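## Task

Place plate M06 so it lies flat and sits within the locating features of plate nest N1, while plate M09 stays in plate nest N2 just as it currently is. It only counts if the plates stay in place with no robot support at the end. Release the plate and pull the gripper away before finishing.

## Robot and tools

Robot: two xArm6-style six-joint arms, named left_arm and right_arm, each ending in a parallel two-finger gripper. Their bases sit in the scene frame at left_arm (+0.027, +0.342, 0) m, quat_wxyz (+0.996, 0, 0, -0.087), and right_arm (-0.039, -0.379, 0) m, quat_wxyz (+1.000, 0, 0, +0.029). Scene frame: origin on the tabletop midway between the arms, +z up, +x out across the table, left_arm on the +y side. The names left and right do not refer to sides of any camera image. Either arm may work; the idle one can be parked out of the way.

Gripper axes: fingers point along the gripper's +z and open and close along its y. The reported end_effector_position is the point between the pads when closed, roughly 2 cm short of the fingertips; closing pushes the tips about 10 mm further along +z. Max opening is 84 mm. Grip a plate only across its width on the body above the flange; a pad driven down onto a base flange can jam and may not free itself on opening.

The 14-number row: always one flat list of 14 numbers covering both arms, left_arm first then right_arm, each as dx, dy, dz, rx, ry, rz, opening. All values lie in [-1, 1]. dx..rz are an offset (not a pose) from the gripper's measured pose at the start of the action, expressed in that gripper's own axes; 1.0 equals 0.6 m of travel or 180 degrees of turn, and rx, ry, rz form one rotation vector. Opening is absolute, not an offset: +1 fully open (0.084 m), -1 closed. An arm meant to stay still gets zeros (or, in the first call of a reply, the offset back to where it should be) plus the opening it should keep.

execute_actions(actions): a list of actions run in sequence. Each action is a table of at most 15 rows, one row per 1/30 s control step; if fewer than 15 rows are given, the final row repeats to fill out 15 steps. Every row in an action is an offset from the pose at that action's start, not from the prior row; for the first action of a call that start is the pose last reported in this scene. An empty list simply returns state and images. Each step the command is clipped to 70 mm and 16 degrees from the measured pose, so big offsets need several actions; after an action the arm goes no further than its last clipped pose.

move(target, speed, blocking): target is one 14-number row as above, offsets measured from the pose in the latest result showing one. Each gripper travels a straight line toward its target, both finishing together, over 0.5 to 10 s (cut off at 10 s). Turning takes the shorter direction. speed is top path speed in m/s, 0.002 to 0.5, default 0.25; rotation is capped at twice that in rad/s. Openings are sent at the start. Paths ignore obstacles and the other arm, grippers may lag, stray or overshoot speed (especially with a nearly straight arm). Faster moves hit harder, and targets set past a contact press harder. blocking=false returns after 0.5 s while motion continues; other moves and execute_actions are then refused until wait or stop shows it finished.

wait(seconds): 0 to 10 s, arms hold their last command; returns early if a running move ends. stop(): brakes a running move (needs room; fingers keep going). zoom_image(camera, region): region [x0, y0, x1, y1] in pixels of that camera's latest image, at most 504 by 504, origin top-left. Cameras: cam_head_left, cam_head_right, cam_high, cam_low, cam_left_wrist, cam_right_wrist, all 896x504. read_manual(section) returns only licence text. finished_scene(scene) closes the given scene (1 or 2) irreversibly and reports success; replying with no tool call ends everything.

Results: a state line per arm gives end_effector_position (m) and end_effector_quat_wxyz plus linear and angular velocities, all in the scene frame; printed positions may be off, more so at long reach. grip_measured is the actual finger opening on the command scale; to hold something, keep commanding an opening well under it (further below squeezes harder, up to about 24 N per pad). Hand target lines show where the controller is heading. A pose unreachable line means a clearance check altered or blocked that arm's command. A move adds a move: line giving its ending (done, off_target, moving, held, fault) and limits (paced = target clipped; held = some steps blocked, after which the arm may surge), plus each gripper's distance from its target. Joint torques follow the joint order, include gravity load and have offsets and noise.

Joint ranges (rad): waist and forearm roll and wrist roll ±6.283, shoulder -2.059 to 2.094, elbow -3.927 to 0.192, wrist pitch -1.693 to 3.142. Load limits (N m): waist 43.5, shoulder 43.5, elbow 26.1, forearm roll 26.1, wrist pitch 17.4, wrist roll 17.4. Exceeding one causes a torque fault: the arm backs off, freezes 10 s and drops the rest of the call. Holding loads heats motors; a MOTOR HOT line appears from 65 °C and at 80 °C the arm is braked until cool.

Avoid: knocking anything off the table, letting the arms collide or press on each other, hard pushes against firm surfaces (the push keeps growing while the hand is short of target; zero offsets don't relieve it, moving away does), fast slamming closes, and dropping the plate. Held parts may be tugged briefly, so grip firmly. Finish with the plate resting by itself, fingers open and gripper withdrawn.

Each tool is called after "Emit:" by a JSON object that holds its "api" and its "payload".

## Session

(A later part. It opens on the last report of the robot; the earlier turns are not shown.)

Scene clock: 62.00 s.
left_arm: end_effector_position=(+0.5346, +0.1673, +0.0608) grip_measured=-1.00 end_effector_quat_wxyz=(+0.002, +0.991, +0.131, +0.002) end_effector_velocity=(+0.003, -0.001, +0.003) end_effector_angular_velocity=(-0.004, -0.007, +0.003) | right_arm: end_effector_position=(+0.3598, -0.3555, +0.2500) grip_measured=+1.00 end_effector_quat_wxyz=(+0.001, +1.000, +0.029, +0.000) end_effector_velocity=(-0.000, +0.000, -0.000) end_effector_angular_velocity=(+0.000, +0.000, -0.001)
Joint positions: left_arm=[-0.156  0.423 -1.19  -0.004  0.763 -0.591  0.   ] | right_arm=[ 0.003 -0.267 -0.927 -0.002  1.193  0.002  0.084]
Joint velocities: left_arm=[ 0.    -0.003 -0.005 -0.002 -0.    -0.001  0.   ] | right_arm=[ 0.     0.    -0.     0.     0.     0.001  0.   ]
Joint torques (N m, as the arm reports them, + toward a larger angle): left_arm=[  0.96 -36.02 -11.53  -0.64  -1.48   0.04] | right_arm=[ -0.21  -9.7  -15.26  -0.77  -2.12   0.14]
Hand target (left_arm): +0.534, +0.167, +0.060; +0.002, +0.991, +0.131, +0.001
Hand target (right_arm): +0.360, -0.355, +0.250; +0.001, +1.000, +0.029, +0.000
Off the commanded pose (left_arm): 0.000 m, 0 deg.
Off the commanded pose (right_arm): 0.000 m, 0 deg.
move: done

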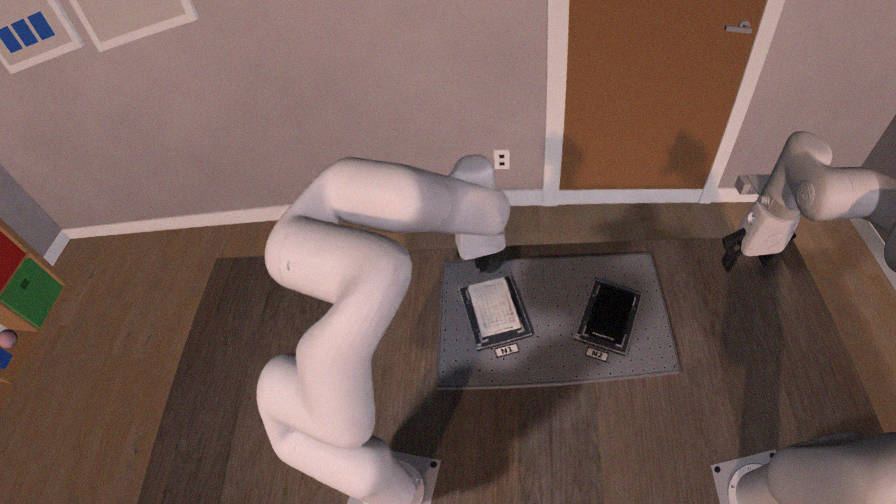

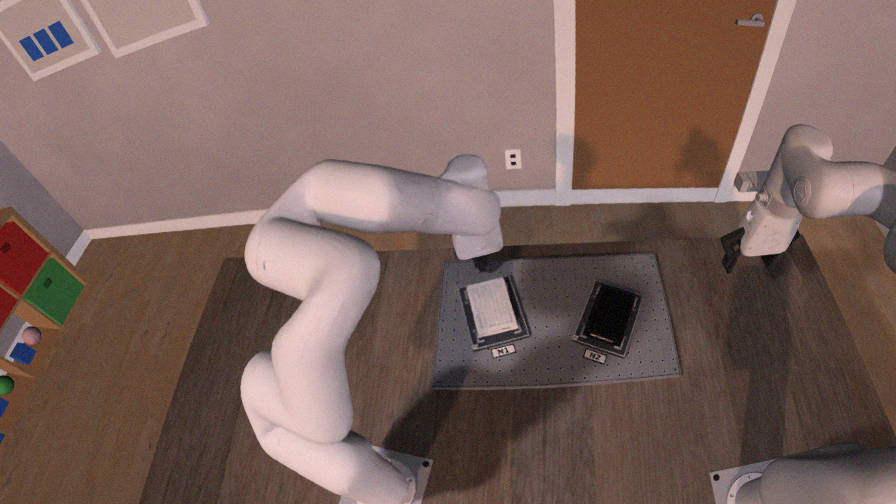

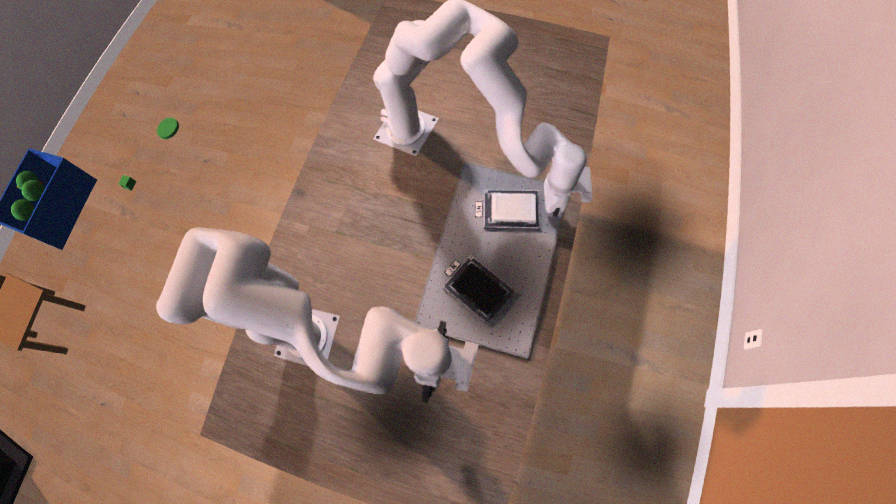

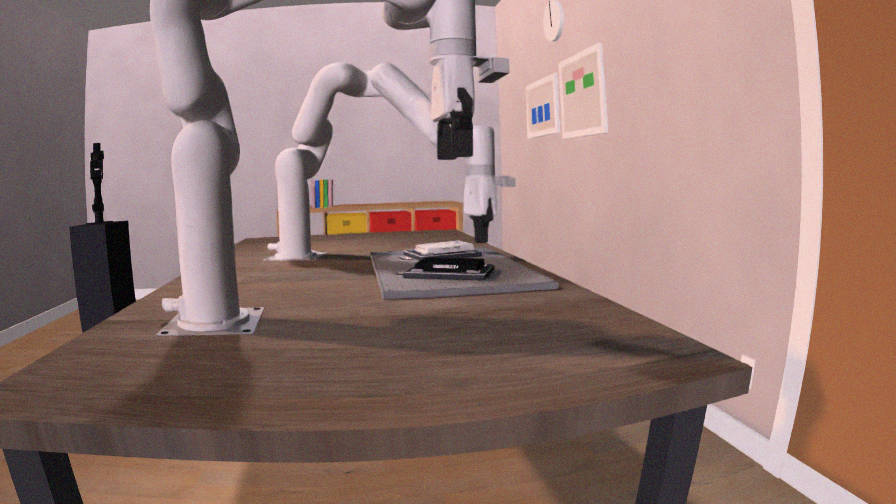

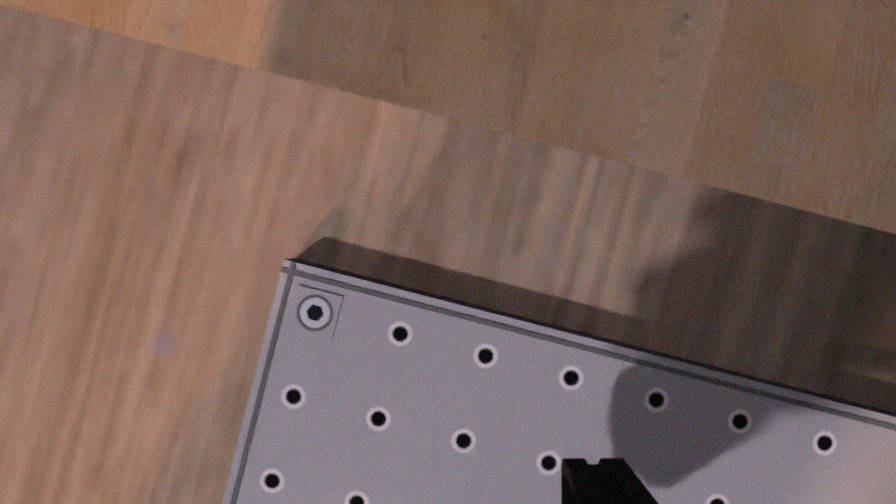

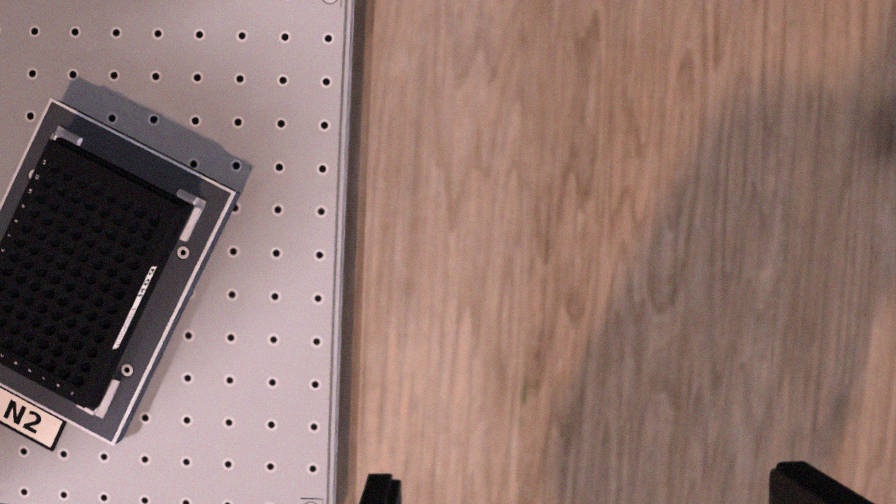

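Emit:
{"api": "move", "payload": {"target": [0,0,0.014,0,0,0,-1,0,0,0,0,0,0,1], "speed": 0.03}}

Emit:
{"api": "move", "payload": {"target": [-0.04,0,0,0,0,0,-1,0,0,0,0,0,0,1], "speed": 0.02}}

Emit:
{"api": "zoom_image", "payload": {"camera": "cam_low", "region": [400,200,520,280]}}

Emit:
{"api": "zoom_image", "payload": {"camera": "cam_high", "region": [460,160,600,250]}}

Scene clock: 70.90 s.
left_arm: end_effector_position=(+0.5345, +0.1672, +0.0523) grip_measured=-1.00 end_effector_quat_wxyz=(+0.002, +0.991, +0.131, +0.002) end_effector_velocity=(+0.002, -0.001, +0.002) end_effector_angular_velocity=(-0.003, -0.005, +0.003) | right_arm: end_effector_position=(+0.3598, -0.3555, +0.2500) grip_measured=+1.00 end_effector_quat_wxyz=(+0.001, +1.000, +0.029, +0.000) end_effector_velocity=(-0.000, -0.000, -0.000) end_effector_angular_velocity=(-0.000, +0.001, -0.000)
Joint positions: left_arm=[-0.156  0.439 -1.187 -0.004  0.743 -0.591  0.   ] | right_arm=[ 0.003 -0.267 -0.927 -0.002  1.193  0.002  0.084]
Joint velocities: left_arm=[ 0.    -0.002 -0.002 -0.002 -0.002 -0.001  0.   ] | right_arm=[-0.     0.     0.001 -0.    -0.    -0.    -0.   ]
Joint torques (N m, as the arm reports them, + toward a larger angle): left_arm=[  1.25 -35.69 -11.64  -0.96  -0.94   0.16] | right_arm=[ -0.42 -10.51 -14.83  -1.07  -2.12   0.26]
Hand target (left_arm): +0.535, +0.167, +0.052; +0.002, +0.991, +0.131, +0.002
Hand target (right_arm): +0.360, -0.355, +0.250; +0.001, +1.000, +0.029, +0.000
Off the commanded pose (left_arm): 0.000 m, 0 deg.
Off the commanded pose (right_arm): 0.000 m, 0 deg.
move: done

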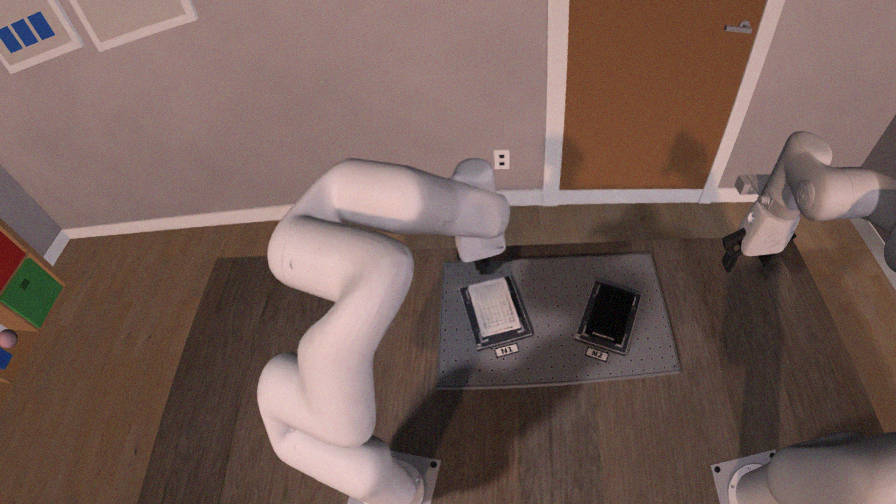

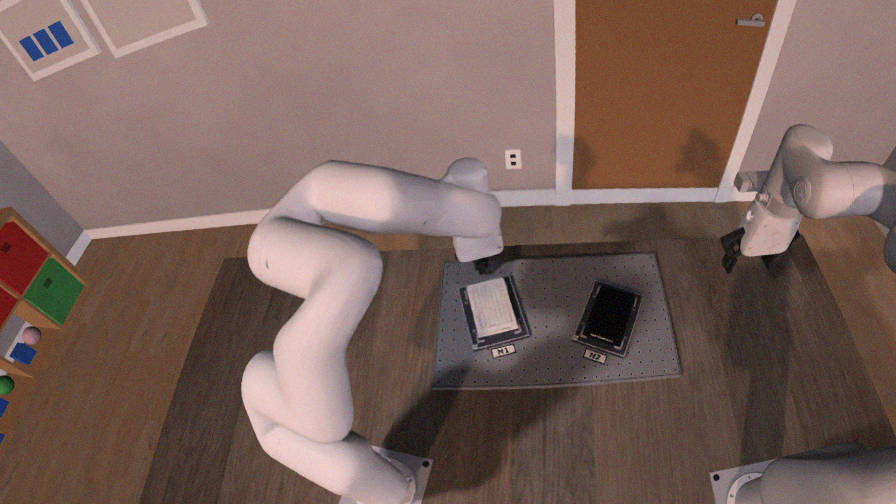

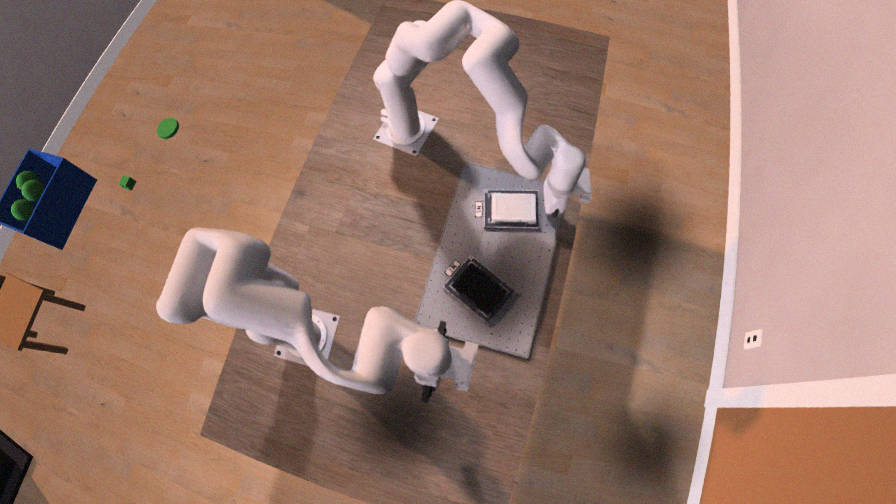

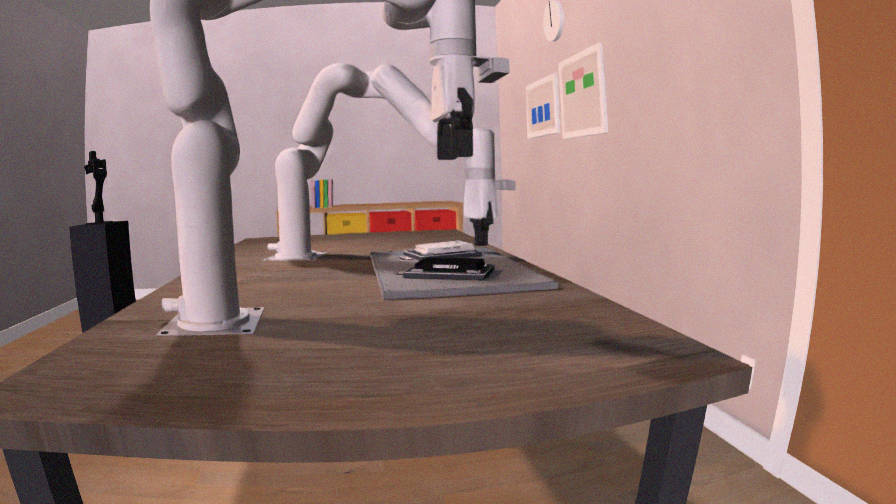

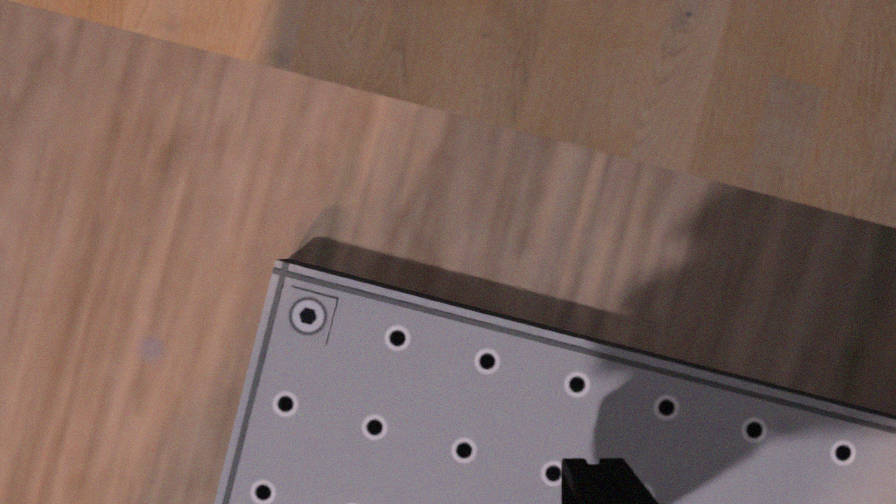

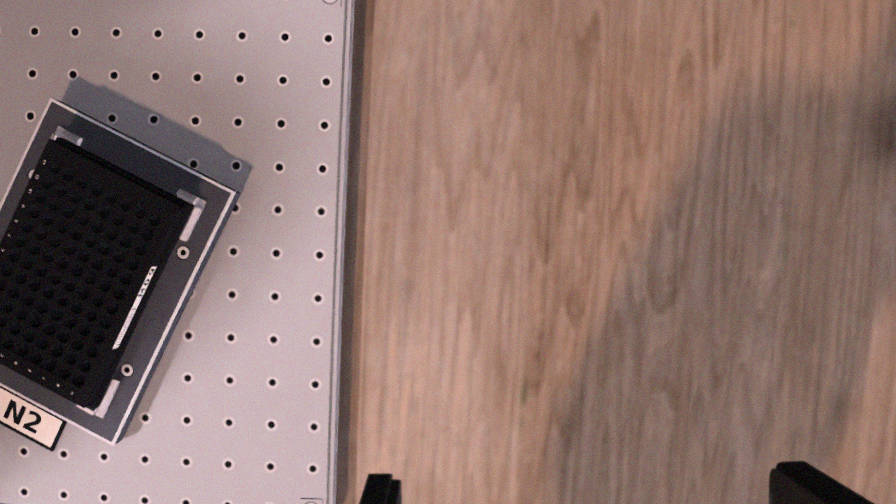

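Scene clock: 72.37 s.
left_arm: end_effector_position=(+0.5114, +0.1609, +0.0524) grip_measured=-1.00 end_effector_quat_wxyz=(+0.002, +0.991, +0.131, +0.002) end_effector_velocity=(-0.000, +0.000, -0.000) end_effector_angular_velocity=(+0.000, -0.000, +0.000) | right_arm: end_effector_position=(+0.3598, -0.3555, +0.2500) grip_measured=+1.00 end_effector_quat_wxyz=(+0.001, +1.000, +0.029, +0.000) end_effector_velocity=(-0.000, -0.000, -0.000) end_effector_angular_velocity=(-0.000, +0.000, -0.001)
Joint positions: left_arm=[-0.182  0.383 -1.1   -0.004  0.712 -0.617  0.   ] | right_arm=[ 0.003 -0.267 -0.927 -0.002  1.193  0.002  0.084]
Joint velocities: left_arm=[ 0.    -0.001  0.001  0.    -0.001 -0.     0.   ] | right_arm=[-0.     0.     0.    -0.    -0.     0.001 -0.   ]
Joint torques (N m, as the arm reports them, + toward a larger angle): left_arm=[  0.5  -34.29 -11.56  -1.02  -1.17   0.36] | right_arm=[ -0.04 -10.14 -15.03  -0.76  -2.08   0.02]
Hand target (left_arm): +0.511, +0.161, +0.052; +0.002, +0.991, +0.131, +0.002
Hand target (right_arm): +0.360, -0.355, +0.250; +0.001, +1.000, +0.029, +0.000
Off the commanded pose (left_arm): 0.000 m, 0 deg.
Off the commanded pose (right_arm): 0.000 m, 0 deg.
move: done

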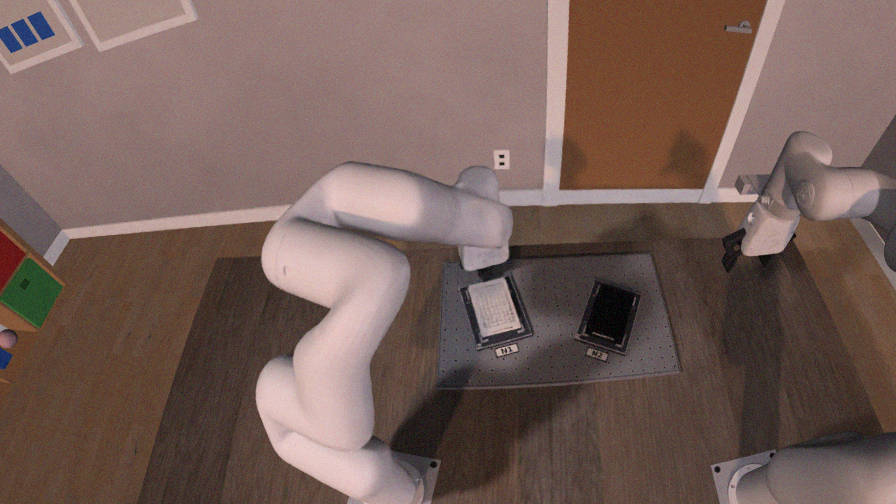

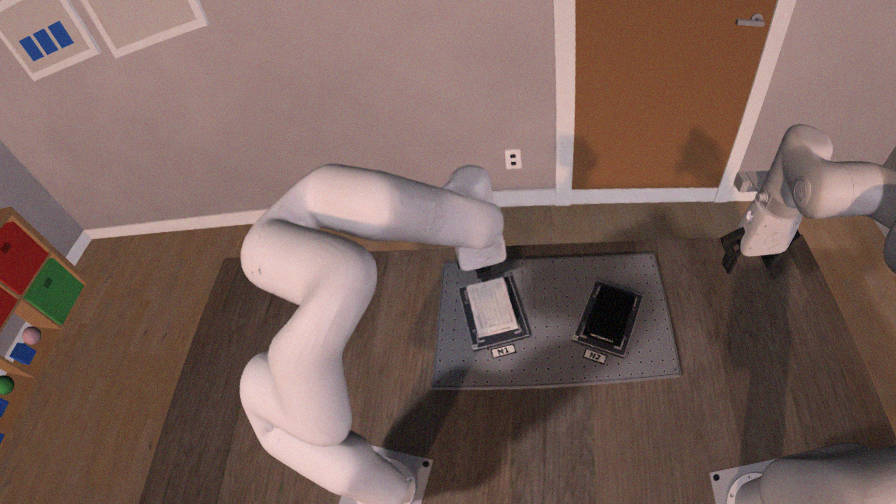

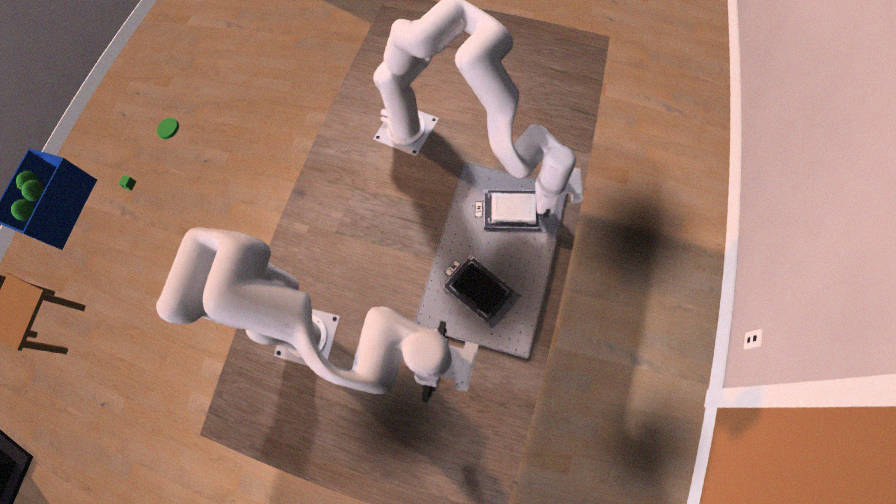

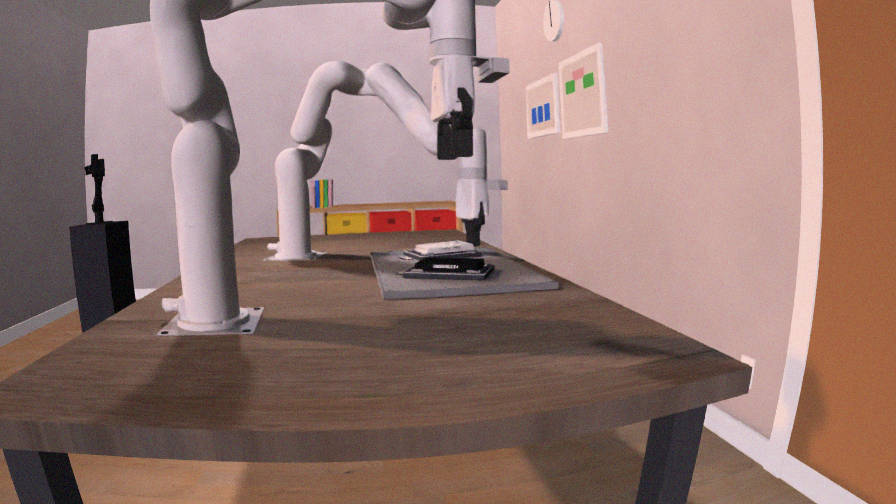

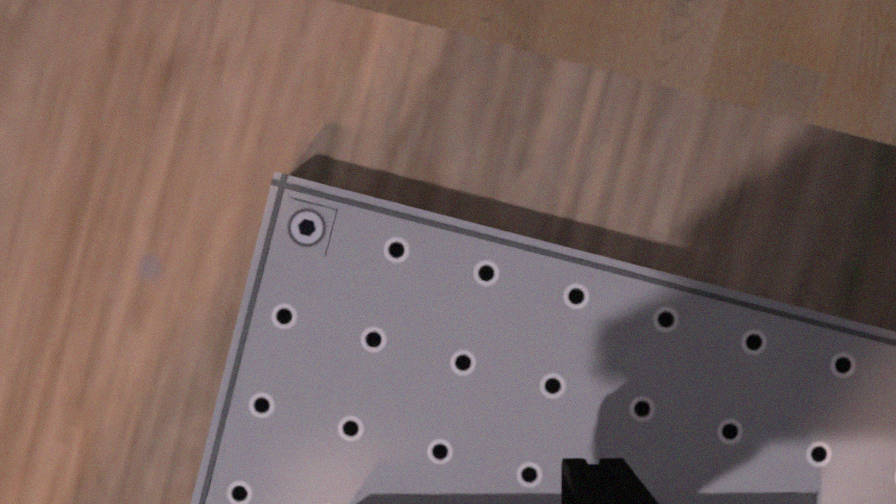

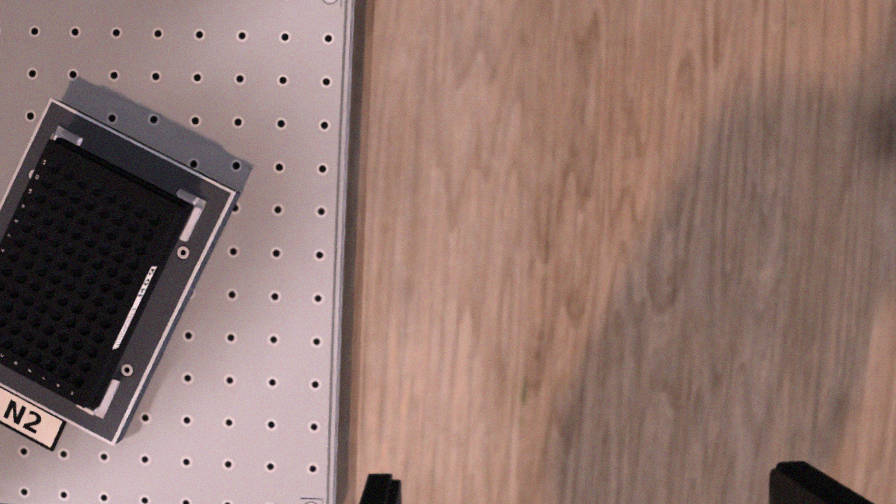

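Region (400, 200, 520, 280) of cam_low's 896x504 image, scaled by 4.200, with more detail than that image has.

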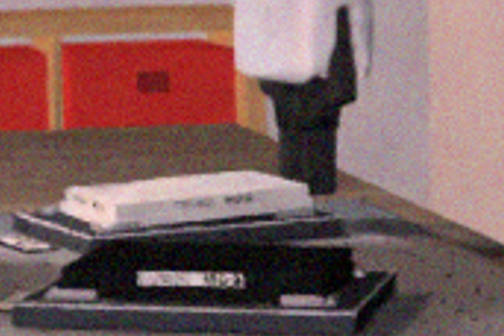

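Region (460, 160, 600, 250) of cam_high's 896x504 image, scaled by 3.600, with more detail than that image has; it fills the top 324 rows of this view, and the rest is white.

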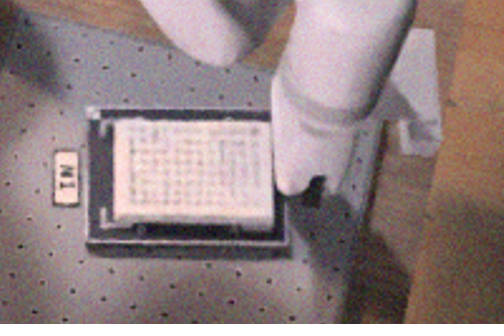

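Emit:
{"api": "move", "payload": {"target": [0,0,0.009,0,0,0,-1,0,0,0,0,0,0,1], "speed": 0.02}}

Emit:
{"api": "move", "payload": {"target": [-0.015,0,0,0,0,0,-1,0,0,0,0,0,0,1], "speed": 0.01}}

Emit:
{"api": "zoom_image", "payload": {"camera": "cam_low", "region": [400,200,520,280]}}

Emit:
{"api": "zoom_image", "payload": {"camera": "cam_high", "region": [460,160,600,250]}}

Scene clock: 82.73 s.
left_arm: end_effector_position=(+0.5114, +0.1609, +0.0470) grip_measured=-1.00 end_effector_quat_wxyz=(+0.002, +0.991, +0.131, +0.002) end_effector_velocity=(+0.001, -0.001, +0.001) end_effector_angular_velocity=(-0.001, -0.003, +0.000) | right_arm: end_effector_position=(+0.3598, -0.3555, +0.2500) grip_measured=+1.00 end_effector_quat_wxyz=(+0.001, +1.000, +0.029, +0.000) end_effector_velocity=(-0.000, -0.000, -0.000) end_effector_angular_velocity=(-0.000, +0.000, -0.000)
Joint positions: left_arm=[-0.182  0.395 -1.098 -0.004  0.699 -0.617  0.   ] | right_arm=[ 0.003 -0.267 -0.927 -0.002  1.193  0.002  0.084]
Joint velocities: left_arm=[-0.    -0.001 -0.001  0.    -0.002 -0.001  0.   ] | right_arm=[-0. -0.  0. -0.  0.  0. -0.]
Joint torques (N m, as the arm reports them, + toward a larger angle): left_arm=[  0.8  -34.62 -11.3   -0.89  -1.06   0.41] | right_arm=[ -0.15 -10.33 -15.11  -0.84  -1.83   0.15]
Hand target (left_arm): +0.511, +0.161, +0.047; +0.002, +0.991, +0.131, +0.002
Hand target (right_arm): +0.360, -0.355, +0.250; +0.001, +1.000, +0.029, +0.000
Off the commanded pose (left_arm): 0.000 m, 0 deg.
Off the commanded pose (right_arm): 0.000 m, 0 deg.
move: done

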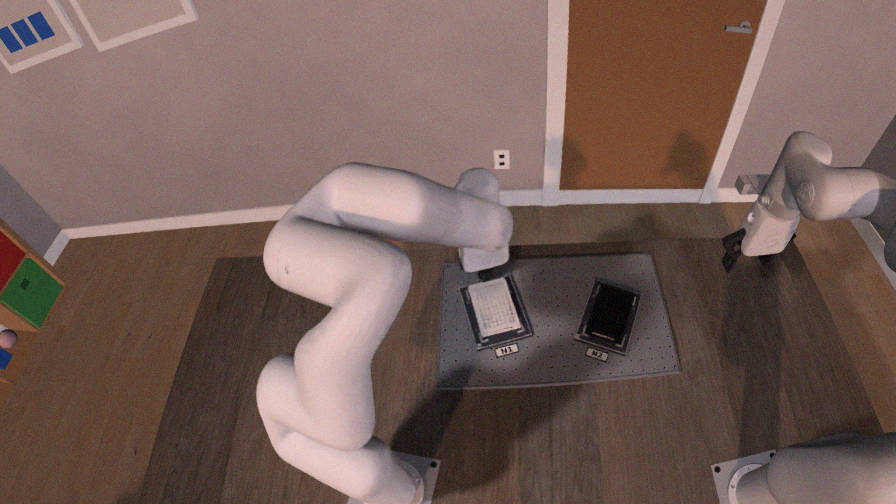

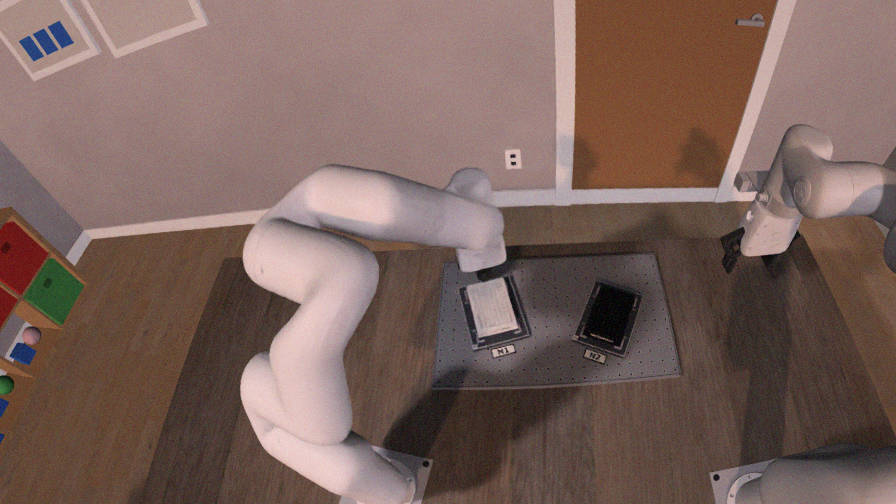

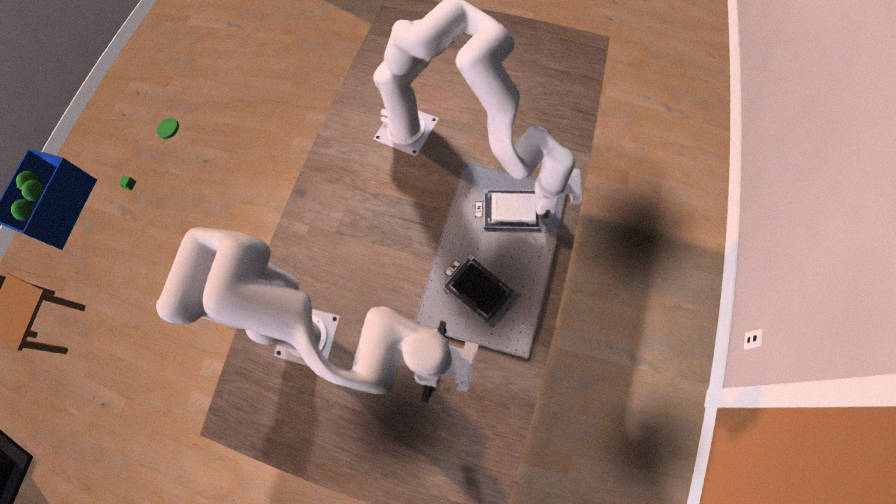

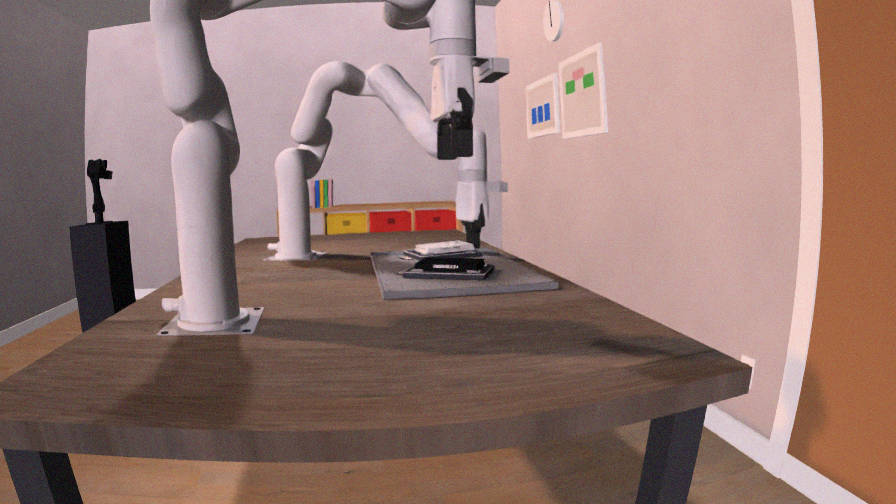

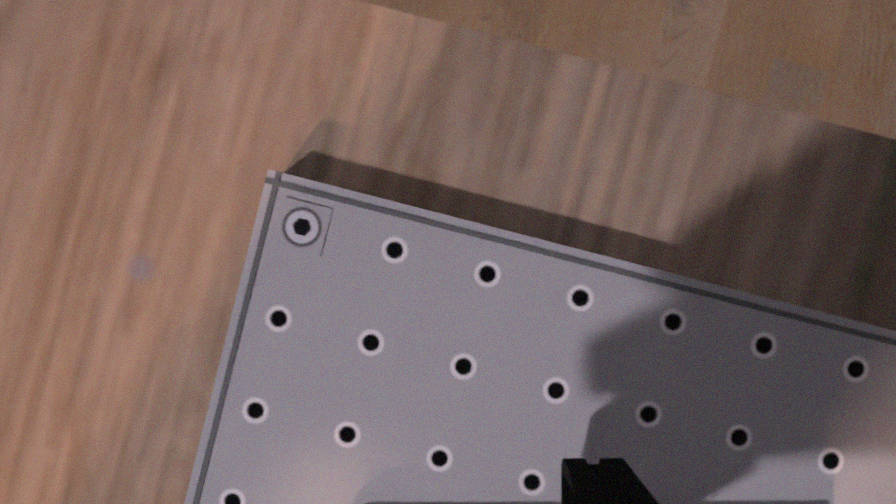

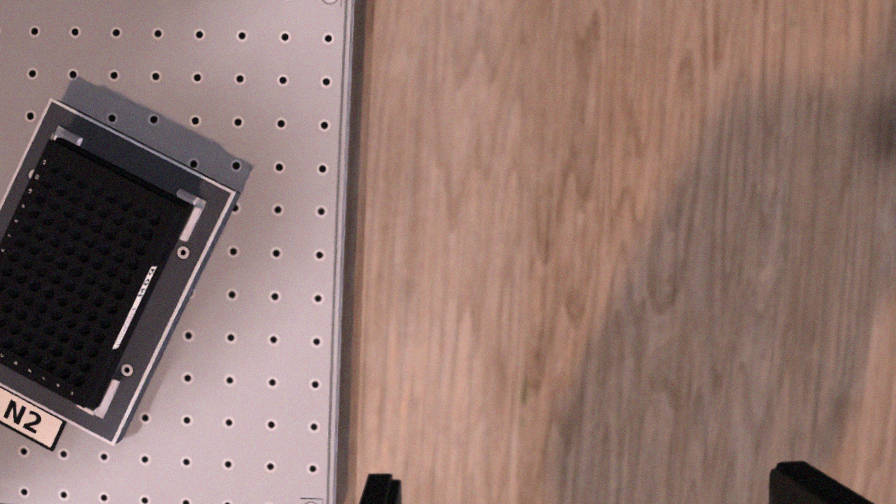

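Scene clock: 83.87 s.
left_arm: end_effector_position=(+0.5032, +0.1585, +0.0473) grip_measured=-1.00 end_effector_quat_wxyz=(+0.003, +0.991, +0.131, +0.002) end_effector_velocity=(-0.001, -0.000, -0.001) end_effector_angular_velocity=(+0.001, +0.002, +0.001) | right_arm: end_effector_position=(+0.3598, -0.3555, +0.2500) grip_measured=+1.00 end_effector_quat_wxyz=(+0.001, +1.000, +0.029, +0.000) end_effector_velocity=(+0.000, +0.000, +0.000) end_effector_angular_velocity=(-0.001, -0.001, -0.001)
Joint positions: left_arm=[-0.192  0.374 -1.068 -0.004  0.687 -0.627  0.   ] | right_arm=[ 0.003 -0.267 -0.927 -0.002  1.193  0.002  0.084]
Joint velocities: left_arm=[-0.001  0.     0.001 -0.     0.001 -0.002  0.   ] | right_arm=[ 0.001  0.    -0.    -0.001 -0.001  0.002  0.   ]
Joint torques (N m, as the arm reports them, + toward a larger angle): left_arm=[ -0.02 -33.65 -10.55  -1.11  -0.56   0.3 ] | right_arm=[ -0.28  -9.98 -15.27  -0.71  -1.98  -0.11]
Hand target (left_arm): +0.503, +0.159, +0.047; +0.002, +0.991, +0.131, +0.002
Hand target (right_arm): +0.360, -0.355, +0.250; +0.001, +1.000, +0.029, +0.000
Off the commanded pose (left_arm): 0.001 m, 0 deg.
Off the commanded pose (right_arm): 0.000 m, 0 deg.
move: done

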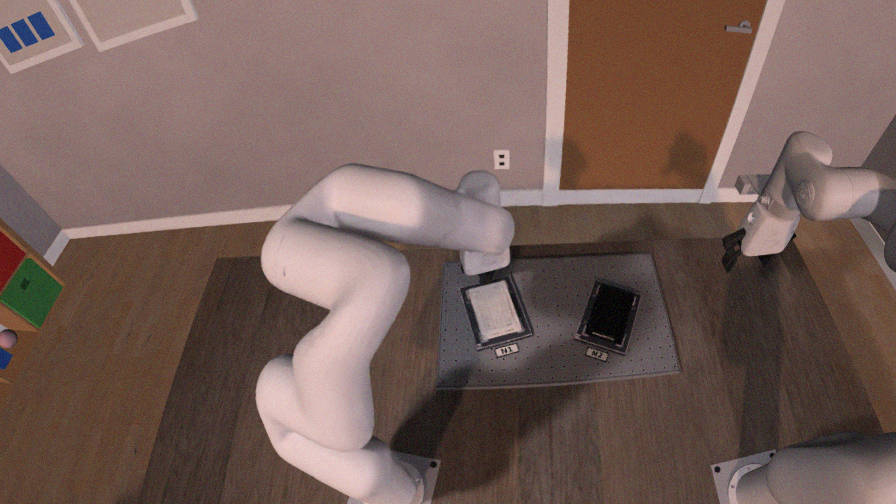

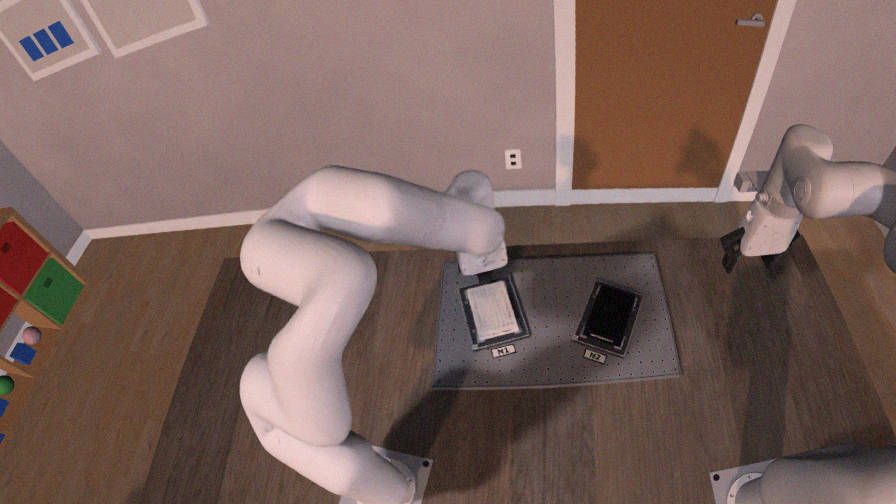

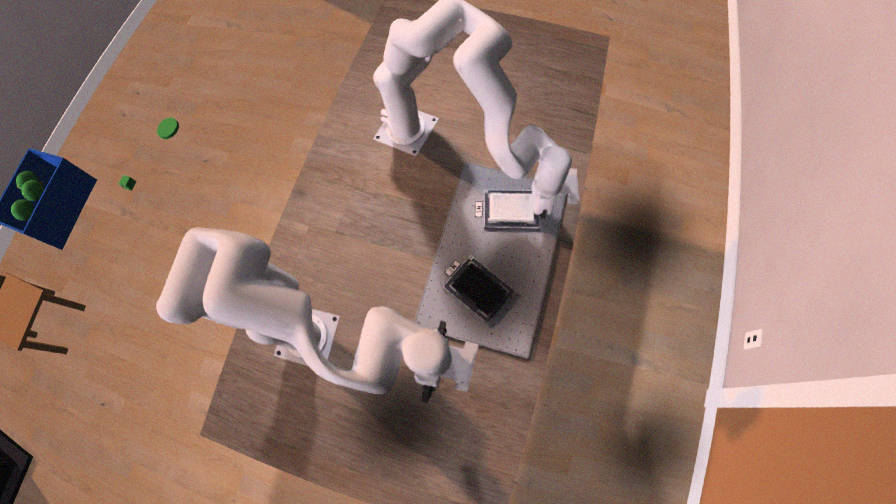

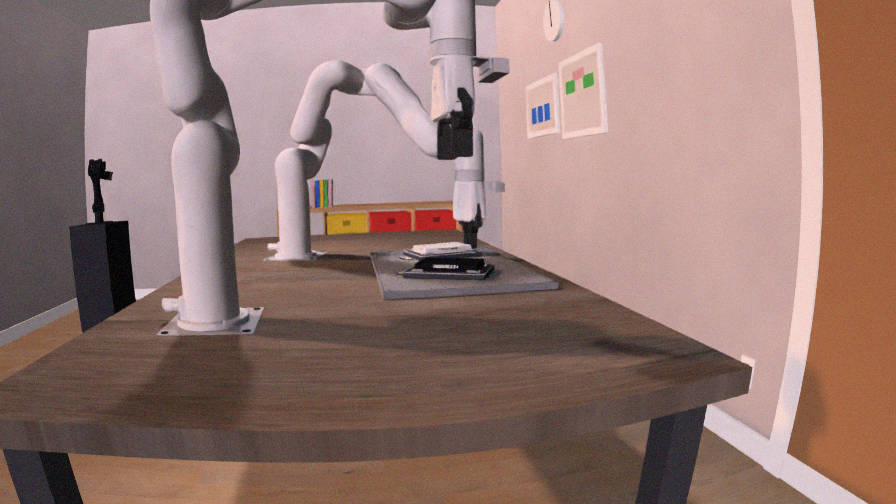

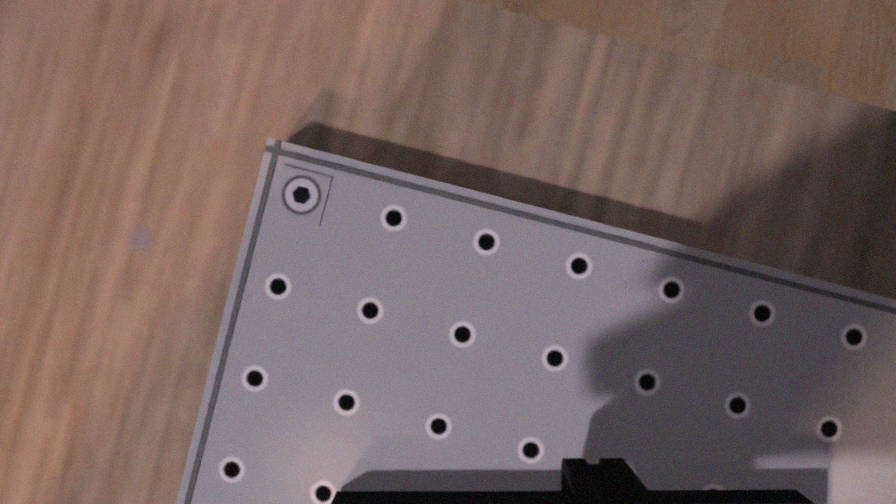

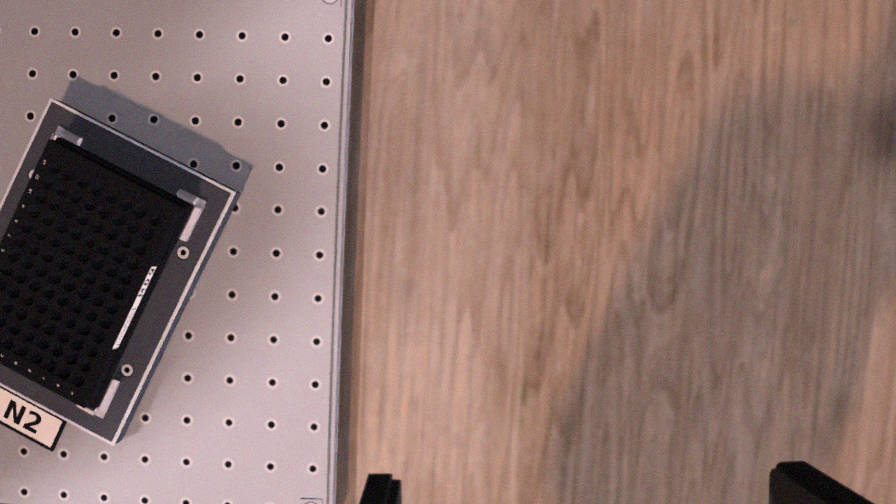

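Region (400, 200, 520, 280) of cam_low's 896x504 image, scaled by 4.200, with more detail than that image has.

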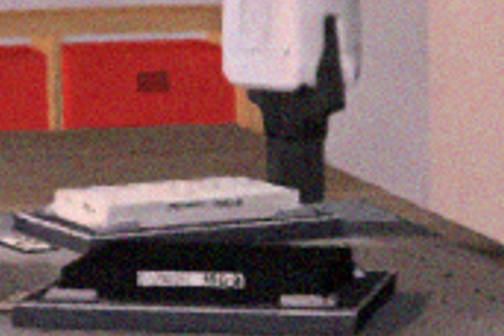

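Region (460, 160, 600, 250) of cam_high's 896x504 image, scaled by 3.600, with more detail than that image has; it fills the top 324 rows of this view, and the rest is white.

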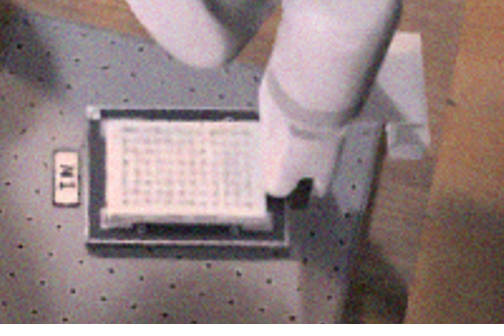

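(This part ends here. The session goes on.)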